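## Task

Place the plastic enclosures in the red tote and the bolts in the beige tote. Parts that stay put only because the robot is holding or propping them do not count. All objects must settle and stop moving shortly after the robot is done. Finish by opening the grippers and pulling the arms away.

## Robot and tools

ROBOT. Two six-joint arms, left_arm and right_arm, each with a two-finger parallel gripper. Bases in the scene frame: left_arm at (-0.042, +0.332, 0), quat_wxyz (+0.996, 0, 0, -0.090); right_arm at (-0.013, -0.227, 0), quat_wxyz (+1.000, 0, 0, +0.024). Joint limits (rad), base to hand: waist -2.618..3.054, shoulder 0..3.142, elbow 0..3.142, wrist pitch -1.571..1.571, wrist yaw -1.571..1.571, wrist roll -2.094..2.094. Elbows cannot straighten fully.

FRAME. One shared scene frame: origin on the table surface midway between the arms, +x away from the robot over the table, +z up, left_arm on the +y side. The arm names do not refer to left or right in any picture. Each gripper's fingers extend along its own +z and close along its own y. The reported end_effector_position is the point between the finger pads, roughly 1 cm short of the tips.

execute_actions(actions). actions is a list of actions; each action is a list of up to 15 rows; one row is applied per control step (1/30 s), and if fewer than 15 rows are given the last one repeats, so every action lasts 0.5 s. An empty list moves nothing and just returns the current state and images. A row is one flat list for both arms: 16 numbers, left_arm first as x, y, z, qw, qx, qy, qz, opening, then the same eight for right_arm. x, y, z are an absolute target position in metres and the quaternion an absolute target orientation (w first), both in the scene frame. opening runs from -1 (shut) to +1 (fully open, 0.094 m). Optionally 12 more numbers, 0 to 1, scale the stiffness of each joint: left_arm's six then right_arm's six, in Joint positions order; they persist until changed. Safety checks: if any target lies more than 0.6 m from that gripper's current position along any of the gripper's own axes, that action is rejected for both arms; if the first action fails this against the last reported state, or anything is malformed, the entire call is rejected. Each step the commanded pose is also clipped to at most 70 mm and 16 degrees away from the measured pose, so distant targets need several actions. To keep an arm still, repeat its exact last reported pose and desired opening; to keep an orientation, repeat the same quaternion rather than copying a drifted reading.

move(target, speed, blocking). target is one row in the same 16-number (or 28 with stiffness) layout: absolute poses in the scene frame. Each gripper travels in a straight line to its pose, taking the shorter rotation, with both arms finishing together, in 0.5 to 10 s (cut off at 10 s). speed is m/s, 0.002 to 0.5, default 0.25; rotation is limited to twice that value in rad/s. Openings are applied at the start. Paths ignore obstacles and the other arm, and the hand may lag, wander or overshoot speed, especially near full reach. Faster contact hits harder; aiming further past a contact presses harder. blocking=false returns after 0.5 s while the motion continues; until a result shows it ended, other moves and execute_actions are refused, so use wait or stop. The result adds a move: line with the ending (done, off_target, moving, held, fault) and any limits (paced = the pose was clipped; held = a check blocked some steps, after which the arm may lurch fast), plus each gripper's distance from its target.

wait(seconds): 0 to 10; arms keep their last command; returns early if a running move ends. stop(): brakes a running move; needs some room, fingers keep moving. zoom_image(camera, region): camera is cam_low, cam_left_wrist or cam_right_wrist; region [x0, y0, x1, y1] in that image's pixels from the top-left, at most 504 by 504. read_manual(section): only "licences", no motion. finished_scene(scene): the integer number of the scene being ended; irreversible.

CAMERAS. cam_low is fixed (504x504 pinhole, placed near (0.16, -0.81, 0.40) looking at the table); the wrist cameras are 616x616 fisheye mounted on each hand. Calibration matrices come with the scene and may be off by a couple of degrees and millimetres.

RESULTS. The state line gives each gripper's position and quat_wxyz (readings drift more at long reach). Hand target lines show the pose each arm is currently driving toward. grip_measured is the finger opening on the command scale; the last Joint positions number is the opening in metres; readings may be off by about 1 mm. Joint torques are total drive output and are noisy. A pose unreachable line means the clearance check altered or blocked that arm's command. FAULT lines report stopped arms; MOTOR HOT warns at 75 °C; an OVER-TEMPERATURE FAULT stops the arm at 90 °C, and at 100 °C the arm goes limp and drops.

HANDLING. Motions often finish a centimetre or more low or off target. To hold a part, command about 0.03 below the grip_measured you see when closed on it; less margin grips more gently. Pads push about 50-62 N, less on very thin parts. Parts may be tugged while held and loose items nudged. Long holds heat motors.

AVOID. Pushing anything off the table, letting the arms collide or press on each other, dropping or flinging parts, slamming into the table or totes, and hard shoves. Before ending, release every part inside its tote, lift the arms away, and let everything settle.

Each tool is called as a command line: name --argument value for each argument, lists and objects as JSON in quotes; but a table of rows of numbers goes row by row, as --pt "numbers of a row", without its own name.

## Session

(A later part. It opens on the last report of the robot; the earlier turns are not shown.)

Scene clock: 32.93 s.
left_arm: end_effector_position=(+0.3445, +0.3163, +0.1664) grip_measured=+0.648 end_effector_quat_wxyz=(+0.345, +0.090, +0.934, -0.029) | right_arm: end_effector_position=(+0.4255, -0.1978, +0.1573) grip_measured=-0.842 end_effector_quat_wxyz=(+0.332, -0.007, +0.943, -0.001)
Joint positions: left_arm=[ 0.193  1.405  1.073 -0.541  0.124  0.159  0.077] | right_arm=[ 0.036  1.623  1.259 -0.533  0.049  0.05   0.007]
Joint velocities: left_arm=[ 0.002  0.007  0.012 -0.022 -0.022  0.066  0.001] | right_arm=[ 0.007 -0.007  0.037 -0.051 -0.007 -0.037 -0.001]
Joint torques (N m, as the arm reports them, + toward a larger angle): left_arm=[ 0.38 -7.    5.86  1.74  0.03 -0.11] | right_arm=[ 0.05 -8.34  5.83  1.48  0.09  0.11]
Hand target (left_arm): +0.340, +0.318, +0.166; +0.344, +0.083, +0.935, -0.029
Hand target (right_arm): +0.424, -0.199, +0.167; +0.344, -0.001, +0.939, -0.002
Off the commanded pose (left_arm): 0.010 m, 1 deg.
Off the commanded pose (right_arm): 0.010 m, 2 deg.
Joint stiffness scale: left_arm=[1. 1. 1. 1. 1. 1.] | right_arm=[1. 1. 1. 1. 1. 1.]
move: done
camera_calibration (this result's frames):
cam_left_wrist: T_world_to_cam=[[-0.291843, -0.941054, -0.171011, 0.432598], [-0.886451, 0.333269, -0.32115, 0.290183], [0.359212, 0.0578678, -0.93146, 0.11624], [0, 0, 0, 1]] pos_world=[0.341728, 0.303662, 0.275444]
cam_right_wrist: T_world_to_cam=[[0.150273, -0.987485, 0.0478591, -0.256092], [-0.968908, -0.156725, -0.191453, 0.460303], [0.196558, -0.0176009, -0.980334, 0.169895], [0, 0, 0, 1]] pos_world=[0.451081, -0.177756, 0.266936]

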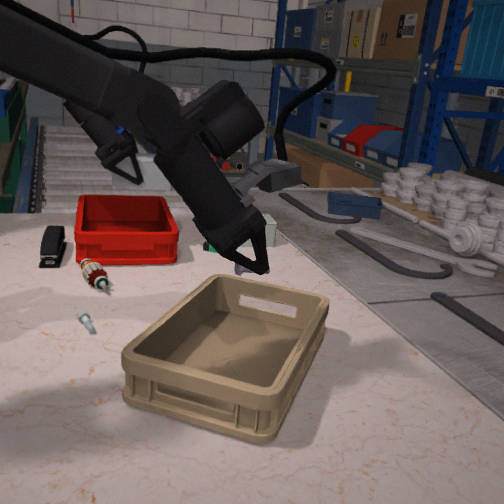

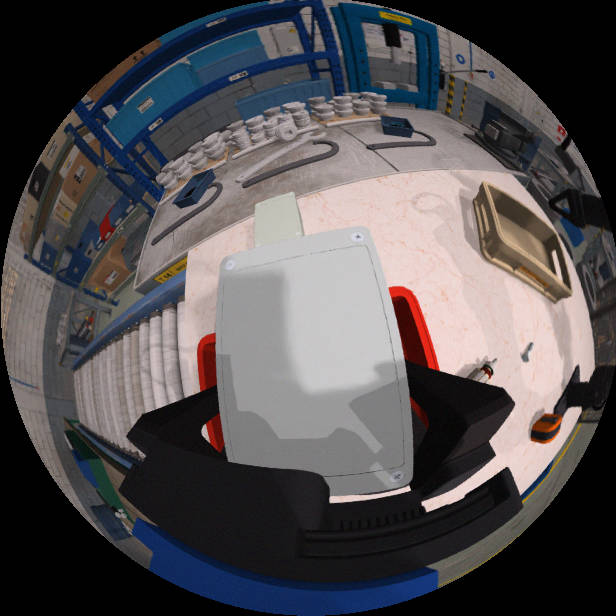

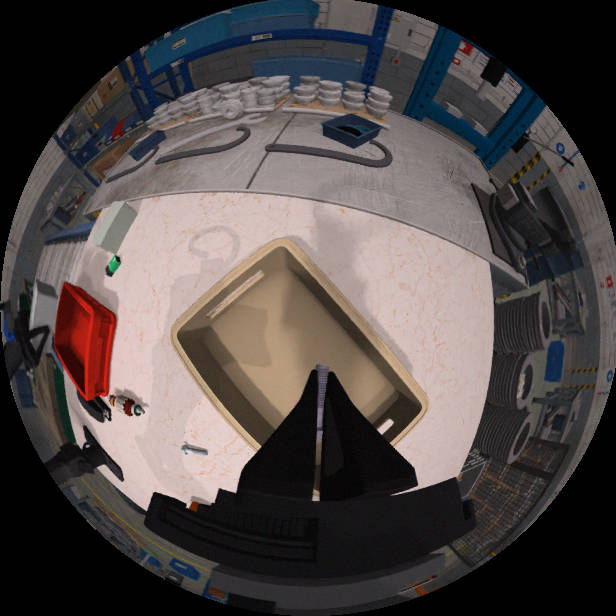

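zoom_image --camera "cam_low" --region '[30, 90, 230, 290]'

zoom_image --camera "cam_left_wrist" --region '[150, 200, 500, 500]'

zoom_image --camera "cam_right_wrist" --region '[20, 260, 180, 440]'

Region (30, 90, 230, 290) of cam_low's 504x504 image, scaled by 2.520, with more detail than that image has.

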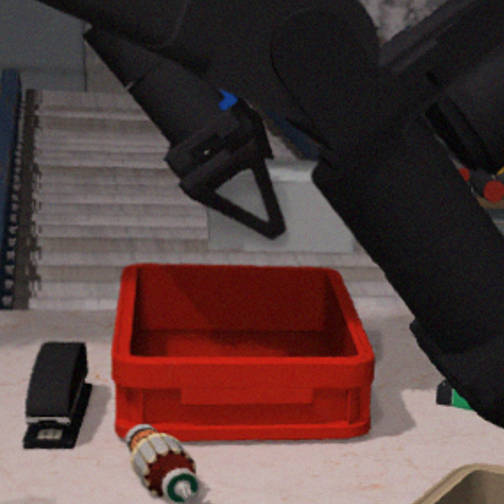

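Region (150, 200, 500, 500) of cam_left_wrist's 616x616 image, scaled by 1.440, with more detail than that image has; it fills the top 432 rows of this view, and the rest is white.

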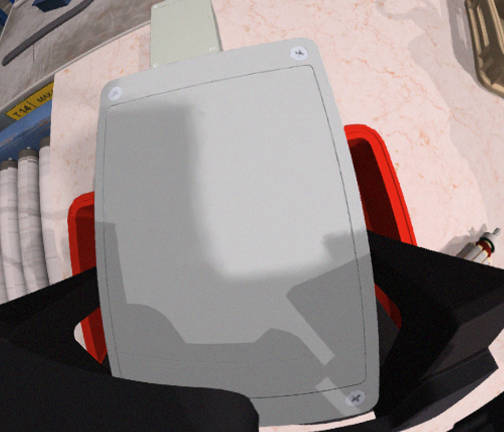

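Region (20, 260, 180, 440) of cam_right_wrist's 616x616 image, scaled by 2.800, with more detail than that image has.

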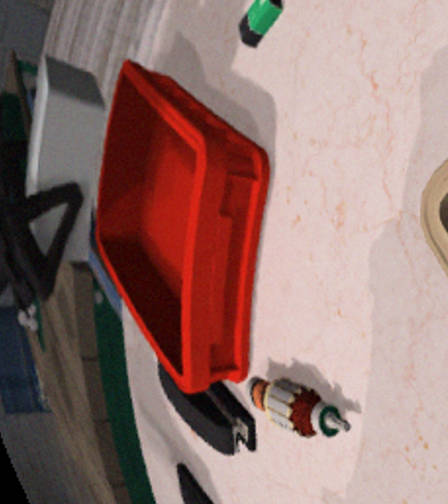

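move --target '[0.316,0.292,0.115,0.3414,0.0574,0.9379,-0.0209,0.62, 0.42,-0.20,0.045,0.342,0.0,0.9397,0.0,-0.865]' --speed 0.15

Scene clock: 37.93 s.
left_arm: end_effector_position=(+0.3150, +0.2941, +0.1074) grip_measured=+0.648 end_effector_quat_wxyz=(+0.326, +0.059, +0.943, -0.020) | right_arm: end_effector_position=(+0.4150, -0.1990, +0.0403) grip_measured=-0.842 end_effector_quat_wxyz=(+0.329, -0.007, +0.944, -0.002)
Joint positions: left_arm=[ 0.077  1.359  0.821 -0.367  0.013  0.018  0.077] | right_arm=[ 0.036  1.75   0.904 -0.056  0.051  0.052  0.007]
Joint velocities: left_arm=[ 0.012 -0.017 -0.012  0.022 -0.007 -0.022 -0.001] | right_arm=[-0.007 -0.017  0.007  0.037 -0.037 -0.066 -0.001]
Joint torques (N m, as the arm reports them, + toward a larger angle): left_arm=[-0.81 -7.13  6.01  1.89 -0.1  -0.04] | right_arm=[-0.41 -6.77  5.48  1.65  0.02  0.11]
Hand target (left_arm): +0.316, +0.292, +0.115; +0.340, +0.057, +0.938, -0.021
Hand target (right_arm): +0.420, -0.200, +0.045; +0.342, -0.000, +0.940, +0.000
Off the commanded pose (left_arm): 0.008 m, 2 deg.
Off the commanded pose (right_arm): 0.007 m, 2 deg.
Joint stiffness scale: left_arm=[1. 1. 1. 1. 1. 1.] | right_arm=[1. 1. 1. 1. 1. 1.]
move: done
camera_calibration (this result's frames):
cam_left_wrist: T_world_to_cam=[[-0.238341, -0.958177, -0.158402, 0.37984], [-0.918307, 0.27543, -0.284342, 0.275545], [0.316078, 0.077691, -0.945547, 0.0823647], [0, 0, 0, 1]] pos_world=[0.317533, 0.281662, 0.216396]
cam_right_wrist: T_world_to_cam=[[0.148135, -0.987797, 0.0481015, -0.2493], [-0.970119, -0.154591, -0.187005, 0.428278], [0.192158, -0.0189622, -0.981181, 0.0588206], [0, 0, 0, 1]] pos_world=[0.441108, -0.178935, 0.149795]

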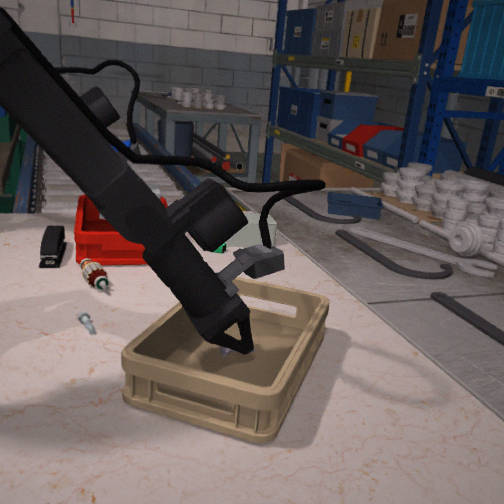

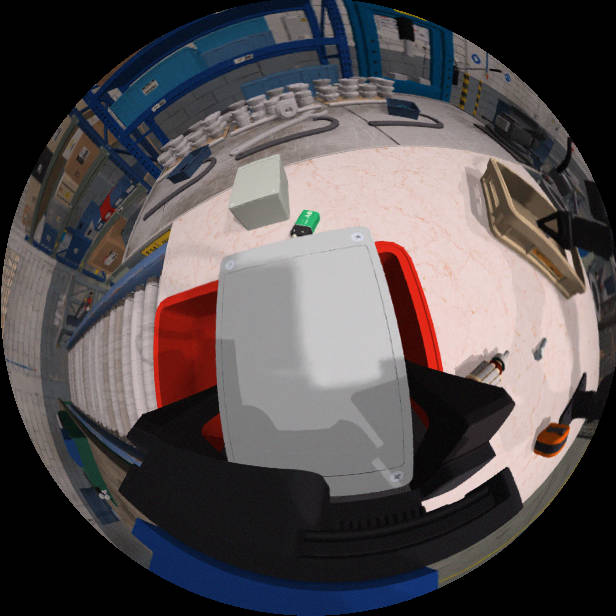

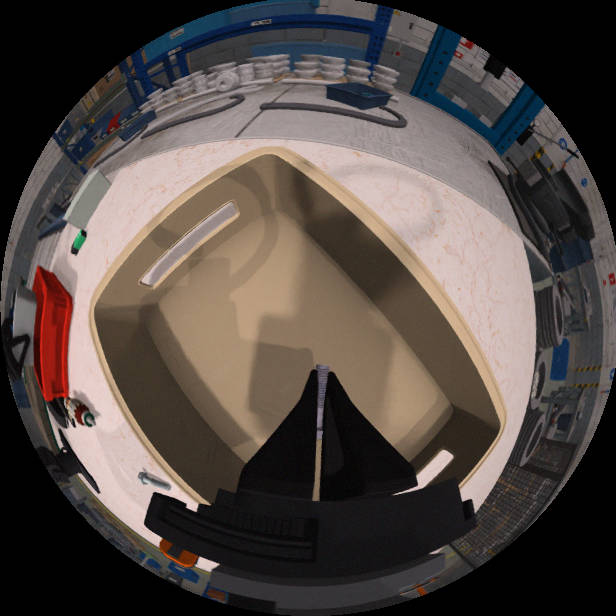

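zoom_image --camera "cam_left_wrist" --region '[130, 190, 480, 450]'

Region (130, 190, 480, 450) of cam_left_wrist's 616x616 image, scaled by 1.440, with more detail than that image has; it fills the top 374 rows of this view, and the rest is white.

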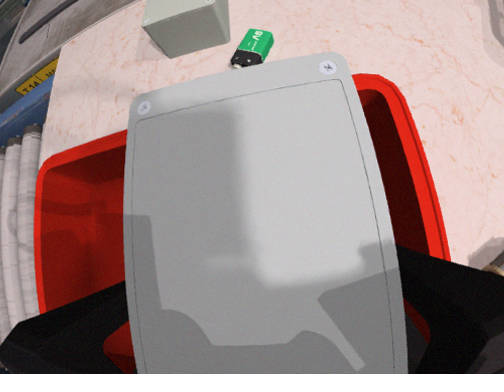

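move --target '[0.317,0.292,0.052,0.3577,0.0570,0.9318,-0.0219,0.62, 0.42,-0.20,0.036,0.342,0.0,0.9397,0.0,-0.865]' --speed 0.08

Scene clock: 40.60 s.
left_arm: end_effector_position=(+0.3176, +0.2939, +0.0544) grip_measured=+0.648 end_effector_quat_wxyz=(+0.357, +0.058, +0.932, -0.021) | right_arm: end_effector_position=(+0.4173, -0.1988, +0.0350) grip_measured=-0.842 end_effector_quat_wxyz=(+0.334, -0.006, +0.942, -0.001)
Joint positions: left_arm=[ 0.077  1.444  0.61  -0.004  0.013  0.017  0.077] | right_arm=[ 0.036  1.767  0.893 -0.017  0.051  0.052  0.007]
Joint velocities: left_arm=[-0.002 -0.017  0.002 -0.007 -0.022 -0.007 -0.001] | right_arm=[ 0.007  0.007 -0.002 -0.022 -0.007  0.051  0.   ]
Joint torques (N m, as the arm reports them, + toward a larger angle): left_arm=[-0.76 -4.75  5.39  2.03 -0.08 -0.04] | right_arm=[-0.44 -6.59  4.95  1.68  0.02  0.11]
Hand target (left_arm): +0.317, +0.292, +0.052; +0.357, +0.058, +0.932, -0.022
Hand target (right_arm): +0.420, -0.200, +0.036; +0.342, +0.000, +0.940, +0.000
Off the commanded pose (left_arm): 0.003 m, 0 deg.
Off the commanded pose (right_arm): 0.003 m, 1 deg.
Joint stiffness scale: left_arm=[1. 1. 1. 1. 1. 1.] | right_arm=[1. 1. 1. 1. 1. 1.]
move: done
camera_calibration (this result's frames):
cam_left_wrist: T_world_to_cam=[[-0.227133, -0.959396, -0.16724, 0.369165], [-0.897763, 0.272823, -0.345816, 0.260542], [0.377402, 0.0715959, -0.923278, 0.0125916], [0, 0, 0, 1]] pos_world=[0.313003, 0.282192, 0.163465]
cam_right_wrist: T_world_to_cam=[[0.147638, -0.987838, 0.0487732, -0.249029], [-0.968148, -0.154426, -0.197084, 0.429215], [0.202219, -0.0181225, -0.979173, 0.0491208], [0, 0, 0, 1]] pos_world=[0.442377, -0.178829, 0.144835]

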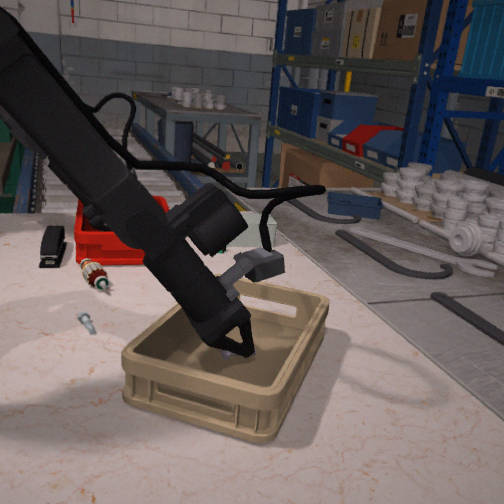

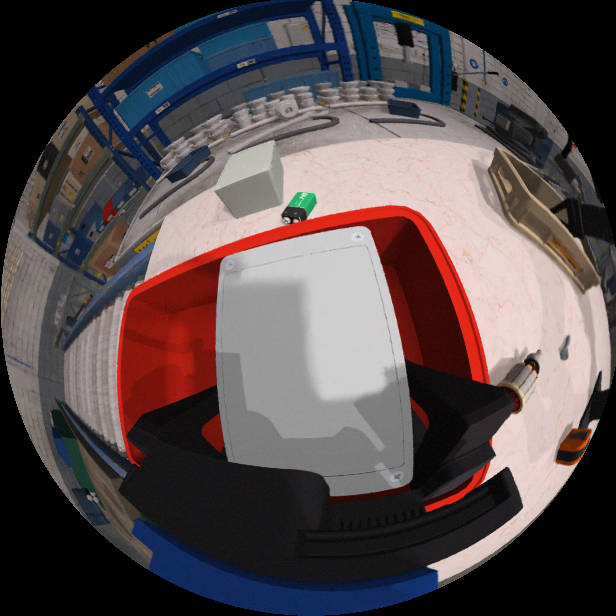

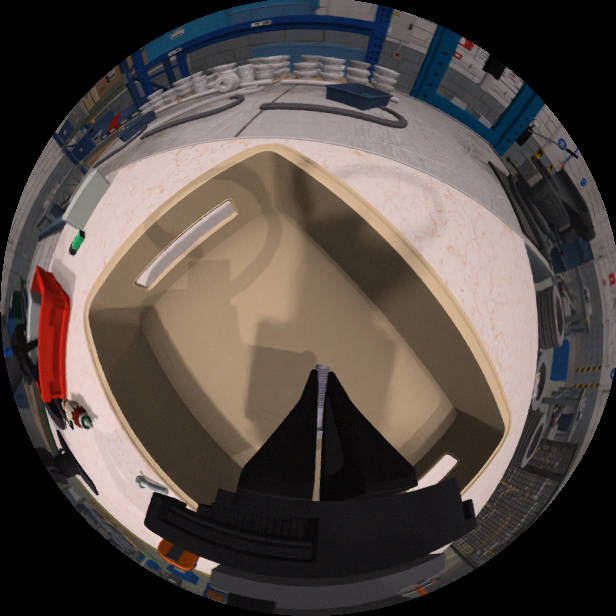

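move --target '[0.317,0.292,0.039,0.3577,0.0570,0.9318,-0.0219,0.62, 0.42,-0.20,0.027,0.342,0.0,0.9397,0.0,-0.865]' --speed 0.04

Scene clock: 41.73 s.
left_arm: end_effector_position=(+0.3182, +0.2939, +0.0421) grip_measured=+0.648 end_effector_quat_wxyz=(+0.358, +0.058, +0.932, -0.021) | right_arm: end_effector_position=(+0.4171, -0.1988, +0.0256) grip_measured=-0.842 end_effector_quat_wxyz=(+0.334, -0.006, +0.943, -0.001)
Joint positions: left_arm=[0.077 1.483 0.581 0.065 0.013 0.017 0.077] | right_arm=[0.036 1.791 0.877 0.022 0.051 0.052 0.007]
Joint velocities: left_arm=[ 0.002  0.027  0.002 -0.051 -0.007  0.037 -0.   ] | right_arm=[-0.002 -0.007 -0.002 -0.007  0.081  0.022 -0.   ]
Joint torques (N m, as the arm reports them, + toward a larger angle): left_arm=[-0.9  -4.88  4.99  1.96 -0.05 -0.09] | right_arm=[-0.43 -6.7   4.84  1.69  0.03  0.11]
Hand target (left_arm): +0.317, +0.292, +0.039; +0.358, +0.057, +0.932, -0.022
Hand target (right_arm): +0.420, -0.200, +0.027; +0.342, +0.000, +0.940, +0.000
Off the commanded pose (left_arm): 0.004 m, 0 deg.
Off the commanded pose (right_arm): 0.003 m, 1 deg.
Joint stiffness scale: left_arm=[1. 1. 1. 1. 1. 1.] | right_arm=[1. 1. 1. 1. 1. 1.]
move: done
camera_calibration (this result's frames):
cam_left_wrist: T_world_to_cam=[[-0.226565, -0.95944, -0.16776, 0.36709], [-0.897165, 0.272624, -0.347522, 0.256712], [0.379162, 0.0717722, -0.922543, 0.000320611], [0, 0, 0, 1]] pos_world=[0.313361, 0.282192, 0.151092]
cam_right_wrist: T_world_to_cam=[[0.147712, -0.987832, 0.048674, -0.248577], [-0.968446, -0.154451, -0.195592, 0.427163], [0.20073, -0.0182468, -0.979477, 0.040504], [0, 0, 0, 1]] pos_world=[0.442272, -0.178837, 0.135322]

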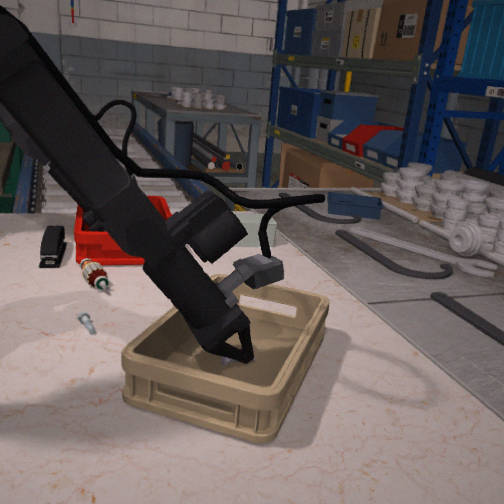

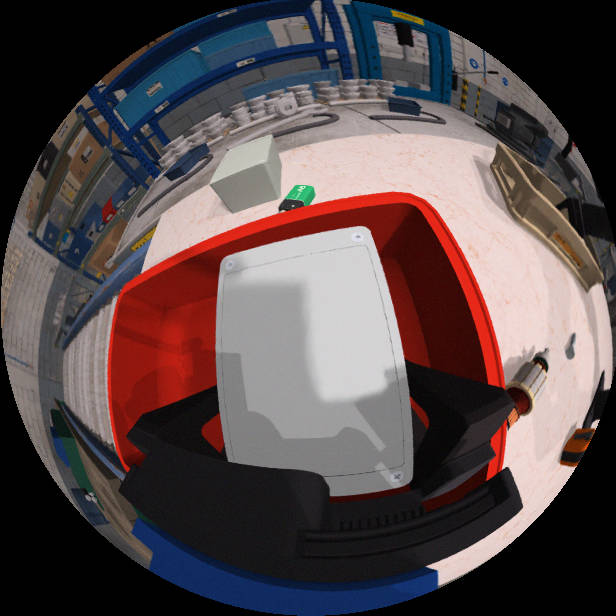

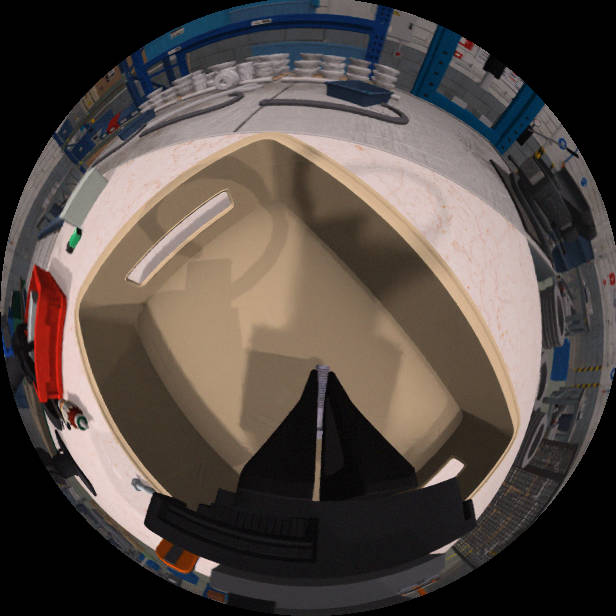

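move --target '[0.317,0.292,0.039,0.3577,0.0570,0.9318,-0.0219,0.92, 0.42,-0.20,0.027,0.342,0.0,0.9397,0.0,-0.2]' --speed 0.04

Scene clock: 42.60 s.
left_arm: end_effector_position=(+0.3213, +0.2937, +0.0449) grip_measured=+0.917 end_effector_quat_wxyz=(+0.366, +0.058, +0.928, -0.021) | right_arm: end_effector_position=(+0.4180, -0.1987, +0.0263) grip_measured=-0.201 end_effector_quat_wxyz=(+0.336, -0.006, +0.942, -0.001)
Joint positions: left_arm=[0.077 1.483 0.581 0.082 0.012 0.017 0.09 ] | right_arm=[0.036 1.791 0.877 0.026 0.051 0.052 0.038]
Joint velocities: left_arm=[ 0.002  0.007  0.017 -0.037  0.022 -0.007  0.   ] | right_arm=[-0.002 -0.007  0.002  0.066  0.037 -0.022 -0.001]
Joint torques (N m, as the arm reports them, + toward a larger angle): left_arm=[-0.68 -4.94  5.06  1.86 -0.13 -0.14] | right_arm=[-0.42 -6.71  4.86  1.62  0.02  0.11]
Hand target (left_arm): +0.317, +0.292, +0.039; +0.358, +0.057, +0.932, -0.022
Hand target (right_arm): +0.420, -0.200, +0.027; +0.342, +0.000, +0.940, +0.000
Off the commanded pose (left_arm): 0.008 m, 1 deg.
Off the commanded pose (right_arm): 0.003 m, 1 deg.
Joint stiffness scale: left_arm=[1. 1. 1. 1. 1. 1.] | right_arm=[1. 1. 1. 1. 1. 1.]
move: done
camera_calibration (this result's frames):
cam_left_wrist: T_world_to_cam=[[-0.223427, -0.959748, -0.170188, 0.367231], [-0.891156, 0.271867, -0.36322, 0.259595], [0.394868, 0.0705109, -0.916028, -0.00315996], [0, 0, 0, 1]] pos_world=[0.314637, 0.282096, 0.153894]
cam_right_wrist: T_world_to_cam=[[0.14749, -0.987851, 0.0489712, -0.248588], [-0.967544, -0.154376, -0.200067, 0.427922], [0.205196, -0.017874, -0.978558, 0.0392121], [0, 0, 0, 1]] pos_world=[0.442652, -0.178806, 0.136158]

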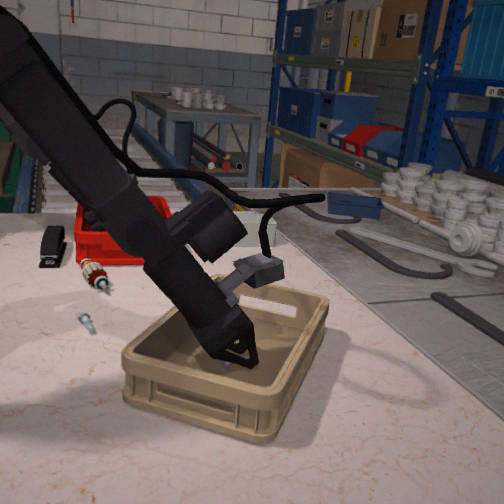

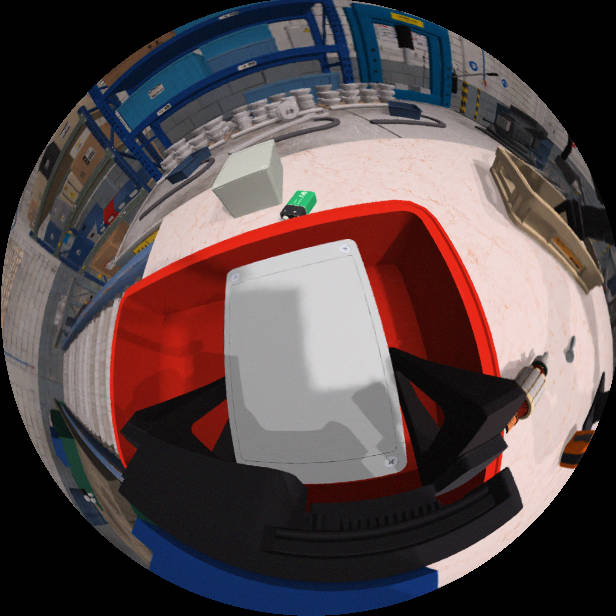

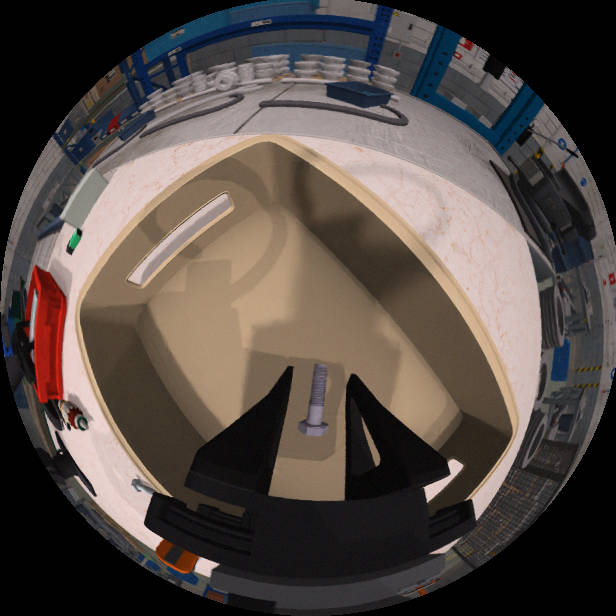

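zoom_image --camera "cam_left_wrist" --region '[190, 120, 340, 240]'

Region (190, 120, 340, 240) of cam_left_wrist's 616x616 image, scaled by 3.360, with more detail than that image has; it fills the top 403 rows of this view, and the rest is white.

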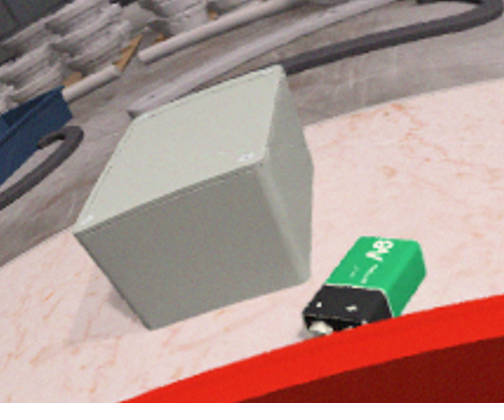

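move --target '[0.335,0.30,0.145,0.3414,0.0574,0.9379,-0.0209,1, 0.395,-0.195,0.135,0.30,0.0,0.954,0.0,-0.2]' --speed 0.3

move --target '[0.545,0.339,0.125,0.3414,0.0574,0.9379,-0.0209,1, 0.225,-0.04,0.10,0.0,-0.8039,0.5948,0.0,-0.2]' --speed 0.4

Scene clock: 45.70 s.
left_arm: end_effector_position=(+0.3355, +0.2975, +0.1486) grip_measured=+1.000 end_effector_quat_wxyz=(+0.353, +0.056, +0.934, -0.021) | right_arm: end_effector_position=(+0.3891, -0.1985, +0.1256) grip_measured=-0.201 end_effector_quat_wxyz=(+0.288, -0.002, +0.958, -0.001)
Joint positions: left_arm=[ 0.096  1.366  0.958 -0.441  0.024  0.028  0.094] | right_arm=[ 0.043  1.566  1.128 -0.549  0.051  0.071  0.038]
Joint velocities: left_arm=[-0.007  0.002  0.002  0.007  0.051 -0.007  0.   ] | right_arm=[-0.007  0.007  0.017 -0.007 -0.007  0.022 -0.   ]
Joint torques (N m, as the arm reports them, + toward a larger angle): left_arm=[ 0.73 -4.45  7.83  1.6   0.01  0.09] | right_arm=[ 0.87 -5.97  8.39  1.33  0.08  0.12]
Hand target (left_arm): +0.335, +0.300, +0.145; +0.342, +0.057, +0.938, -0.021
Hand target (right_arm): +0.395, -0.195, +0.136; +0.300, -0.000, +0.954, -0.000
Off the commanded pose (left_arm): 0.004 m, 1 deg.
Off the commanded pose (right_arm): 0.012 m, 1 deg.
Joint stiffness scale: left_arm=[1. 1. 1. 1. 1. 1.] | right_arm=[1. 1. 1. 1. 1. 1.]
move: off_target (right_arm)
camera_calibration (this result's frames):
cam_left_wrist: T_world_to_cam=[[-0.22453, -0.960477, -0.164533, 0.391477], [-0.902308, 0.268682, -0.33712, 0.30971], [0.368003, 0.0727666, -0.926973, 0.0958767], [0, 0, 0, 1]] pos_world=[0.332069, 0.285814, 0.257696]
cam_right_wrist: T_world_to_cam=[[0.1427, -0.989233, 0.0324717, -0.245307], [-0.984028, -0.145324, -0.102805, 0.4159], [0.106417, -0.0172828, -0.994171, 0.182842], [0, 0, 0, 1]] pos_world=[0.424806, -0.179065, 0.232498]

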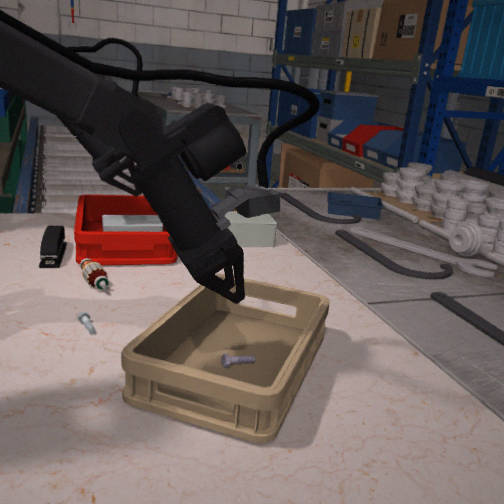

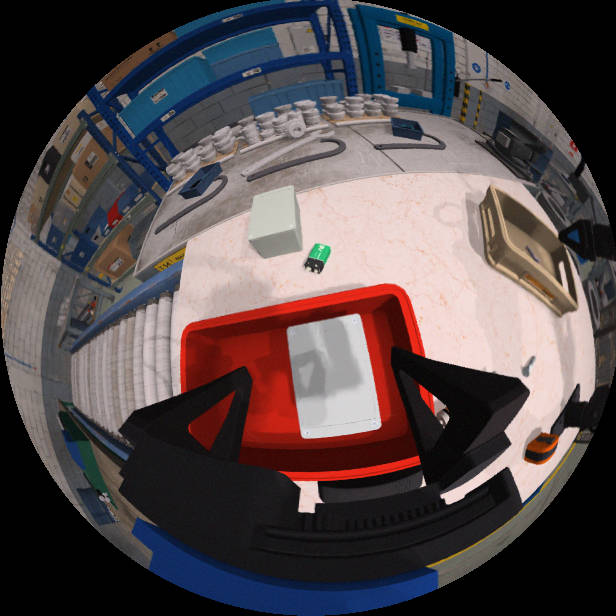

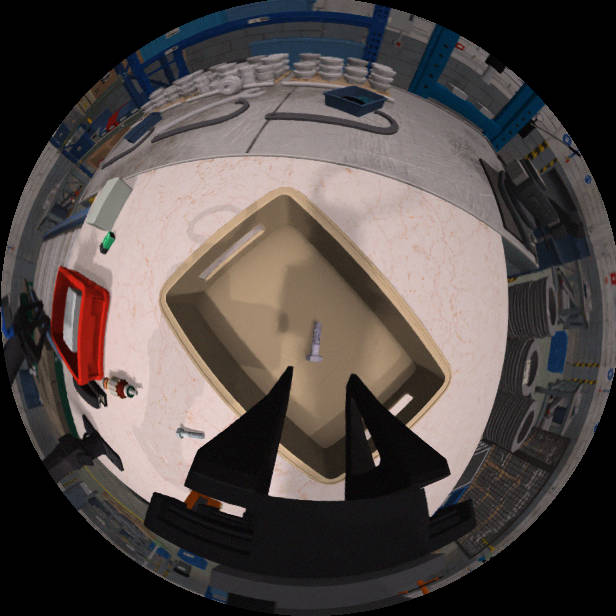

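Scene clock: 48.70 s.
left_arm: end_effector_position=(+0.5462, +0.3329, +0.1279) grip_measured=+1.000 end_effector_quat_wxyz=(+0.352, +0.056, +0.934, -0.019) | right_arm: end_effector_position=(+0.2244, -0.0426, +0.0948) grip_measured=-0.201 end_effector_quat_wxyz=(+0.006, +0.799, -0.601, +0.004)
Joint positions: left_arm=[ 0.207  2.194  1.881 -0.543  0.093  0.112  0.094] | right_arm=[ 0.616  1.697  1.309 -1.192  0.011 -1.189  0.038]
Joint velocities: left_arm=[-0.012 -0.012  0.007 -0.066  0.007  0.007  0.   ] | right_arm=[-0.012 -0.017  0.007 -0.081  0.051 -0.007  0.001]
Joint torques (N m, as the arm reports them, + toward a larger angle): left_arm=[  0.75 -12.79   8.27   1.56   0.08   0.05] | right_arm=[ 0.55 -5.75  7.95  0.33  0.   -0.09]
Hand target (left_arm): +0.545, +0.336, +0.123; +0.343, +0.057, +0.938, -0.021
Hand target (right_arm): +0.227, -0.038, +0.101; +0.001, +0.805, -0.593, +0.006
Off the commanded pose (left_arm): 0.007 m, 1 deg.
Off the commanded pose (right_arm): 0.006 m, 1 deg.
Joint stiffness scale: left_arm=[1. 1. 1. 1. 1. 1.] | right_arm=[1. 1. 1. 1. 1. 1.]
move: done
camera_calibration (this result's frames):
cam_left_wrist: T_world_to_cam=[[-0.223068, -0.9603, -0.167524, 0.468819], [-0.903411, 0.268212, -0.33453, 0.483715], [0.366181, 0.0767207, -0.927376, -0.00371214], [0, 0, 0, 1]] pos_world=[0.542932, 0.320753, 0.236913]
cam_right_wrist: T_world_to_cam=[[0.913854, 0.401512, -0.0604861, -0.171499], [0.381207, -0.797085, 0.468334, -0.114938], [0.139829, -0.451046, -0.881479, 0.135786], [0, 0, 0, 1]] pos_world=[0.181553, 0.0384896, 0.163148]

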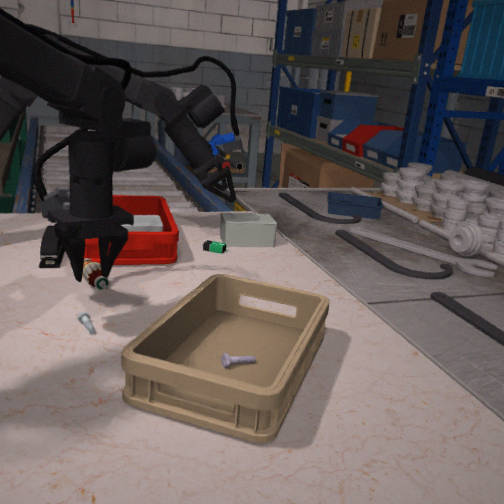

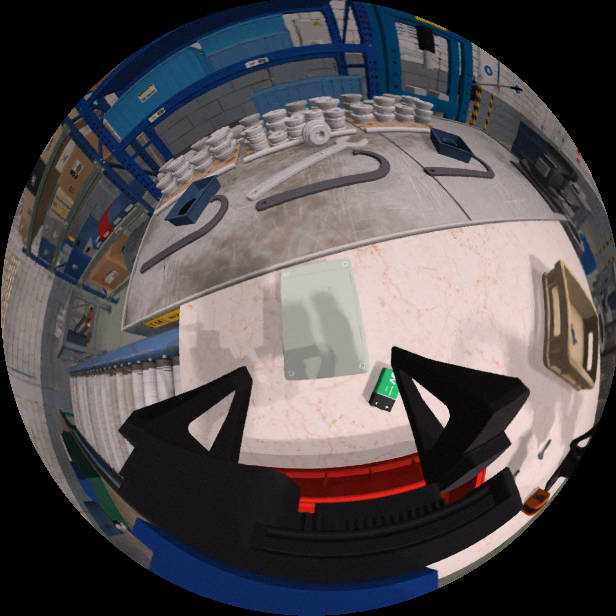

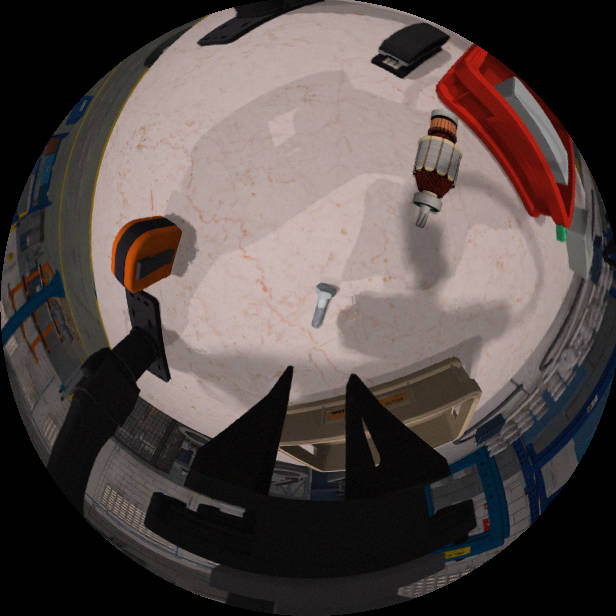

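zoom_image --camera "cam_right_wrist" --region '[250, 260, 390, 400]'

zoom_image --camera "cam_left_wrist" --region '[220, 230, 440, 430]'

Region (250, 260, 390, 400) of cam_right_wrist's 616x616 image, scaled by 3.600, with more detail than that image has.

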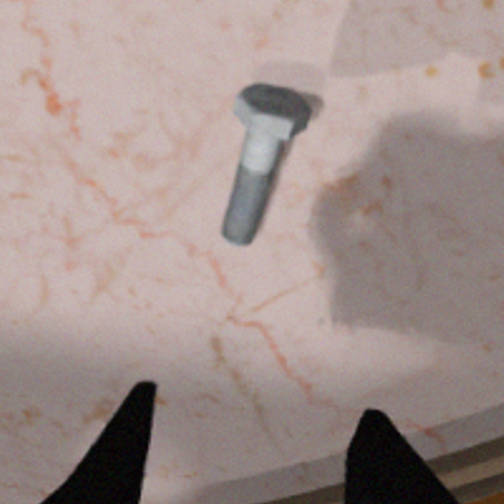

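Region (220, 230, 440, 430) of cam_left_wrist's 616x616 image, scaled by 2.291, with more detail than that image has; it fills the top 458 rows of this view, and the rest is white.

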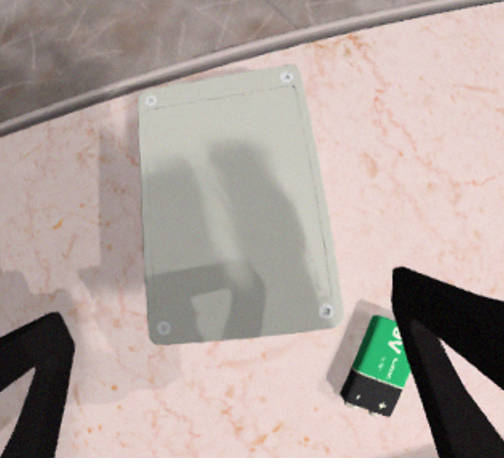

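move --target '[0.589,0.325,0.036,0.3413,0.0623,0.9376,-0.0227,1, 0.218,-0.0445,0.02,0.0,-0.8039,0.5948,0.0,-0.2]' --speed 0.09

Scene clock: 52.53 s.
left_arm: end_effector_position=(+0.5840, +0.3286, +0.0320) grip_measured=+1.000 end_effector_quat_wxyz=(+0.336, +0.060, +0.940, -0.022) | right_arm: end_effector_position=(+0.2201, -0.0461, +0.0224) grip_measured=-0.201 end_effector_quat_wxyz=(+0.001, +0.800, -0.600, +0.006)
Joint positions: left_arm=[ 0.199  2.46   1.976 -0.406  0.093  0.112  0.094] | right_arm=[ 0.616  1.747  1.066 -0.888  0.011 -1.192  0.038]
Joint velocities: left_arm=[-0.017 -0.012 -0.002 -0.022 -0.051  0.022  0.   ] | right_arm=[-0.002  0.017  0.002 -0.066 -0.051 -0.037 -0.   ]
Joint torques (N m, as the arm reports them, + toward a larger angle): left_arm=[ -0.55 -15.04   8.41   1.65   0.01   0.05] | right_arm=[ 0.05 -5.92  4.33  0.5  -0.1  -0.1 ]
Hand target (left_arm): +0.588, +0.324, +0.036; +0.341, +0.062, +0.938, -0.023
Hand target (right_arm): +0.218, -0.044, +0.020; +0.000, +0.804, -0.595, +0.000
Off the commanded pose (left_arm): 0.007 m, 1 deg.
Off the commanded pose (right_arm): 0.004 m, 1 deg.
Joint stiffness scale: left_arm=[1. 1. 1. 1. 1. 1.] | right_arm=[1. 1. 1. 1. 1. 1.]
move: done
camera_calibration (this result's frames):
cam_left_wrist: T_world_to_cam=[[-0.236817, -0.958389, -0.159399, 0.464304], [-0.911643, 0.275925, -0.304585, 0.488309], [0.335893, 0.0731836, -0.939053, -0.0868768], [0, 0, 0, 1]] pos_world=[0.584301, 0.316606, 0.141159]
cam_right_wrist: T_world_to_cam=[[0.913311, 0.404319, -0.0488829, -0.170621], [0.378777, -0.799188, 0.466719, -0.0817367], [0.149637, -0.444775, -0.883054, 0.0691946], [0, 0, 0, 1]] pos_world=[0.176436, 0.0344384, 0.0909102]

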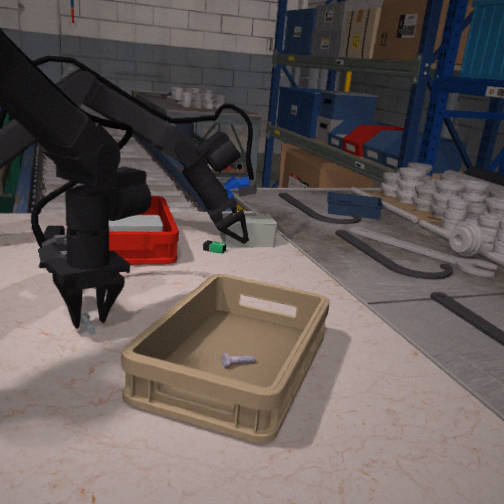

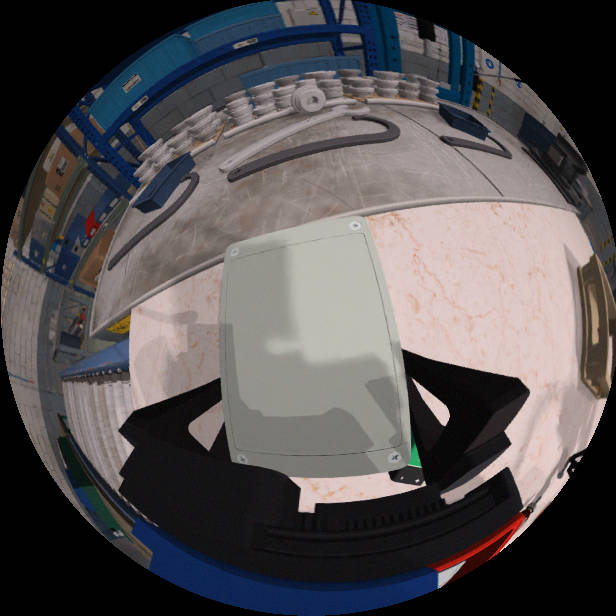

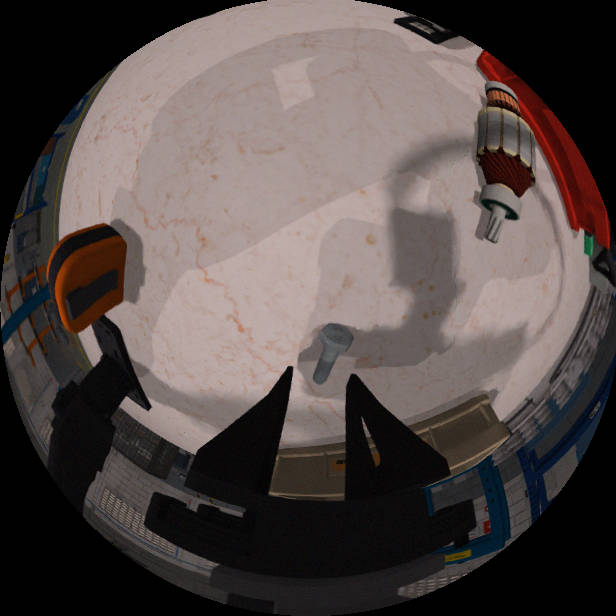

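zoom_image --camera "cam_right_wrist" --region '[260, 300, 390, 430]'

Region (260, 300, 390, 430) of cam_right_wrist's 616x616 image, scaled by 3.877, with more detail than that image has.

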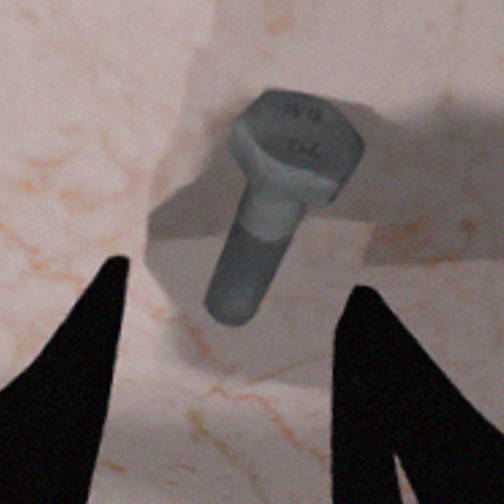

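move --target '[0.589,0.325,0.036,0.3413,0.0623,0.9376,-0.0227,0.62, 0.218,-0.0445,0.010,0.0,-0.8039,0.5948,0.0,-0.2]' --speed 0.03

Scene clock: 54.60 s.
left_arm: end_effector_position=(+0.5843, +0.3286, +0.0322) grip_measured=+0.651 end_effector_quat_wxyz=(+0.337, +0.060, +0.939, -0.022) | right_arm: end_effector_position=(+0.2201, -0.0461, +0.0129) grip_measured=-0.201 end_effector_quat_wxyz=(+0.001, +0.800, -0.600, +0.006)
Joint positions: left_arm=[ 0.199  2.46   1.976 -0.404  0.094  0.112  0.078] | right_arm=[ 0.616  1.764  1.044 -0.849  0.011 -1.193  0.038]
Joint velocities: left_arm=[-0.007  0.012 -0.017  0.007  0.037 -0.081  0.   ] | right_arm=[-0.007 -0.012 -0.007 -0.051  0.051 -0.051  0.   ]
Joint torques (N m, as the arm reports them, + toward a larger angle): left_arm=[ -0.53 -15.06   8.51   1.72   0.    -0.02] | right_arm=[ 0.05 -5.97  4.19  0.52 -0.09 -0.1 ]
Hand target (left_arm): +0.589, +0.325, +0.036; +0.341, +0.062, +0.938, -0.023
Hand target (right_arm): +0.218, -0.045, +0.010; +0.000, +0.804, -0.595, +0.000
Off the commanded pose (left_arm): 0.007 m, 1 deg.
Off the commanded pose (right_arm): 0.004 m, 1 deg.
Joint stiffness scale: left_arm=[1. 1. 1. 1. 1. 1.] | right_arm=[1. 1. 1. 1. 1. 1.]
move: done
camera_calibration (this result's frames):
cam_left_wrist: T_world_to_cam=[[-0.236865, -0.958376, -0.159408, 0.464348], [-0.911226, 0.27606, -0.305709, 0.488329], [0.33699, 0.0728452, -0.938686, -0.0873143], [0, 0, 0, 1]] pos_world=[0.58439, 0.316572, 0.141347]
cam_right_wrist: T_world_to_cam=[[0.913002, 0.405016, -0.0488909, -0.171024], [0.37939, -0.798895, 0.466722, -0.0774076], [0.149971, -0.444667, -0.883052, 0.0607261], [0, 0, 0, 1]] pos_world=[0.176406, 0.0344298, 0.0813906]

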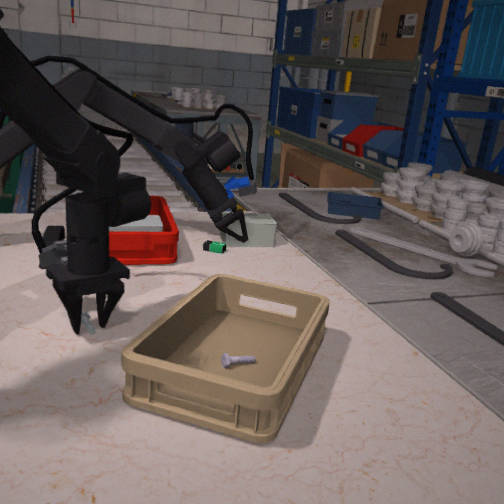

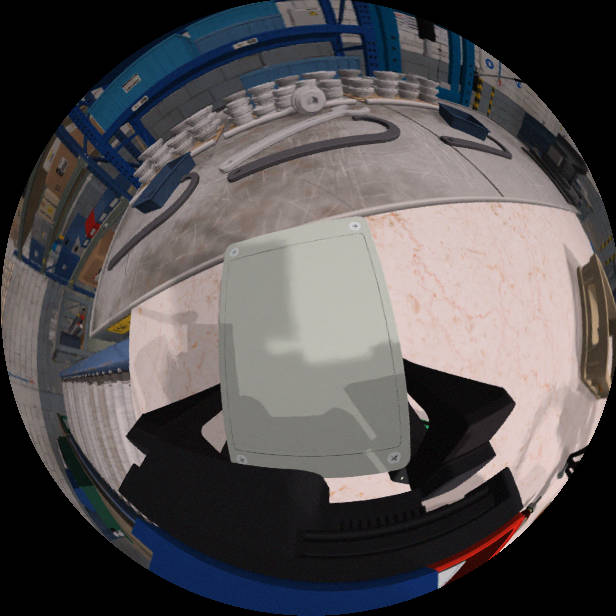

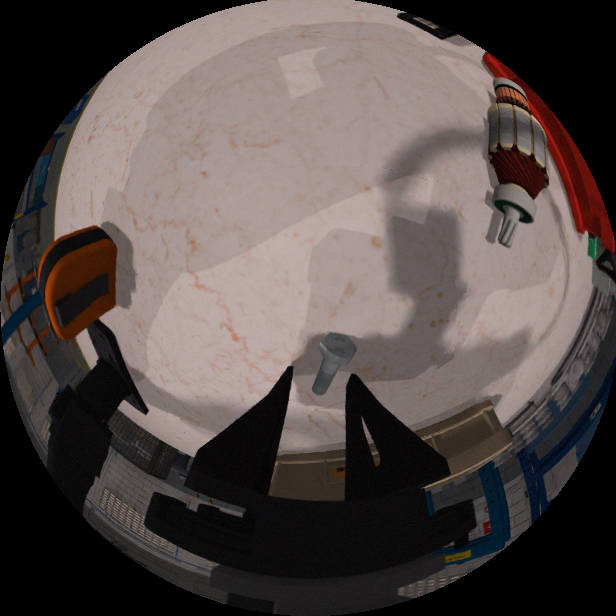

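move --target '[0.589,0.325,0.036,0.3413,0.0623,0.9376,-0.0227,0.62, 0.218,-0.0445,0.010,0.0,-0.8039,0.5948,0.0,-0.865]' --speed 0.03

Scene clock: 55.50 s.
left_arm: end_effector_position=(+0.5843, +0.3286, +0.0322) grip_measured=+0.651 end_effector_quat_wxyz=(+0.337, +0.060, +0.939, -0.022) | right_arm: end_effector_position=(+0.2206, -0.0457, +0.0129) grip_measured=-0.849 end_effector_quat_wxyz=(-0.000, +0.800, -0.600, +0.006)
Joint positions: left_arm=[ 0.199  2.46   1.976 -0.404  0.094  0.112  0.078] | right_arm=[ 0.616  1.764  1.044 -0.847  0.011 -1.193  0.007]
Joint velocities: left_arm=[ 0.002 -0.027  0.002  0.007 -0.037 -0.037 -0.   ] | right_arm=[-0.007  0.007 -0.027  0.007  0.051 -0.007 -0.   ]
Joint torques (N m, as the arm reports them, + toward a larger angle): left_arm=[ -0.6  -15.04   8.75   1.72   0.02   0.  ] | right_arm=[ 0.03 -5.92  4.19  0.53 -0.09 -0.1 ]
Hand target (left_arm): +0.589, +0.325, +0.036; +0.341, +0.062, +0.938, -0.023
Hand target (right_arm): +0.218, -0.044, +0.010; +0.000, +0.804, -0.595, +0.000
Off the commanded pose (left_arm): 0.007 m, 1 deg.
Off the commanded pose (right_arm): 0.004 m, 1 deg.
Joint stiffness scale: left_arm=[1. 1. 1. 1. 1. 1.] | right_arm=[1. 1. 1. 1. 1. 1.]
move: done
camera_calibration (this result's frames):
cam_left_wrist: T_world_to_cam=[[-0.236865, -0.958376, -0.159408, 0.464348], [-0.911226, 0.27606, -0.305709, 0.488329], [0.33699, 0.0728452, -0.938686, -0.0873143], [0, 0, 0, 1]] pos_world=[0.58439, 0.316572, 0.141347]
cam_right_wrist: T_world_to_cam=[[0.913088, 0.405083, -0.0466733, -0.17162], [0.378548, -0.799553, 0.46628, -0.0771372], [0.151564, -0.443422, -0.883405, 0.0605257], [0, 0, 0, 1]] pos_world=[0.176731, 0.0346836, 0.0814261]

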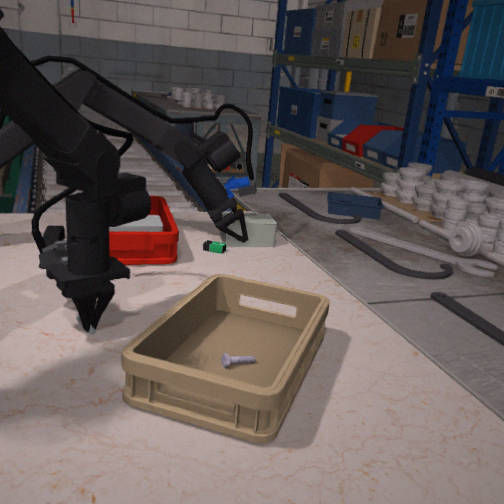

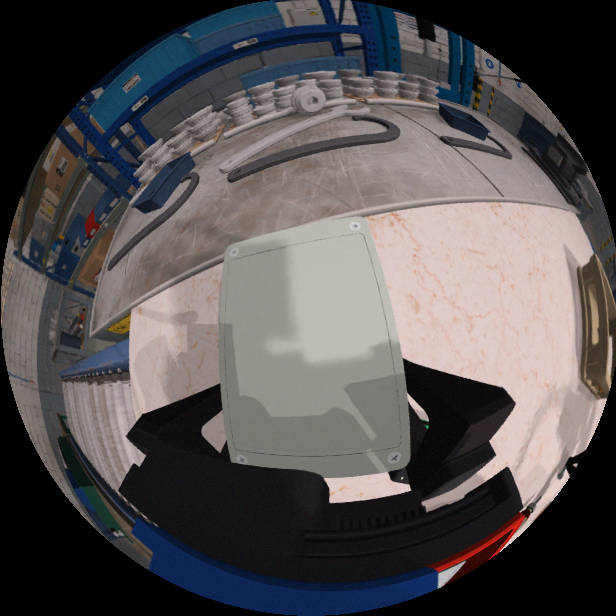

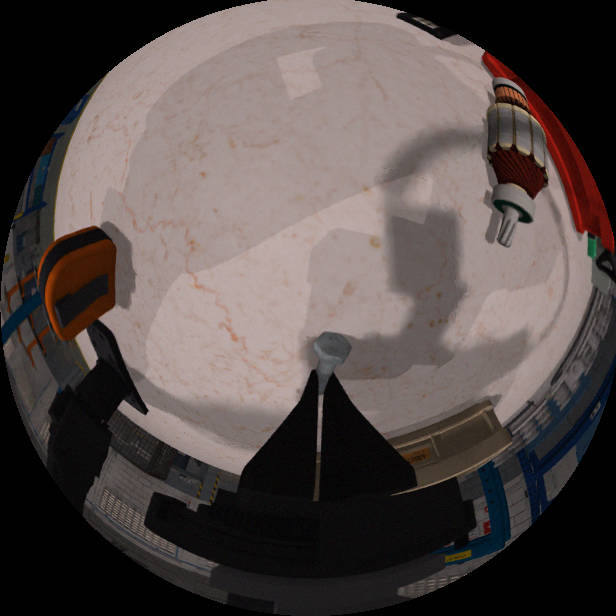

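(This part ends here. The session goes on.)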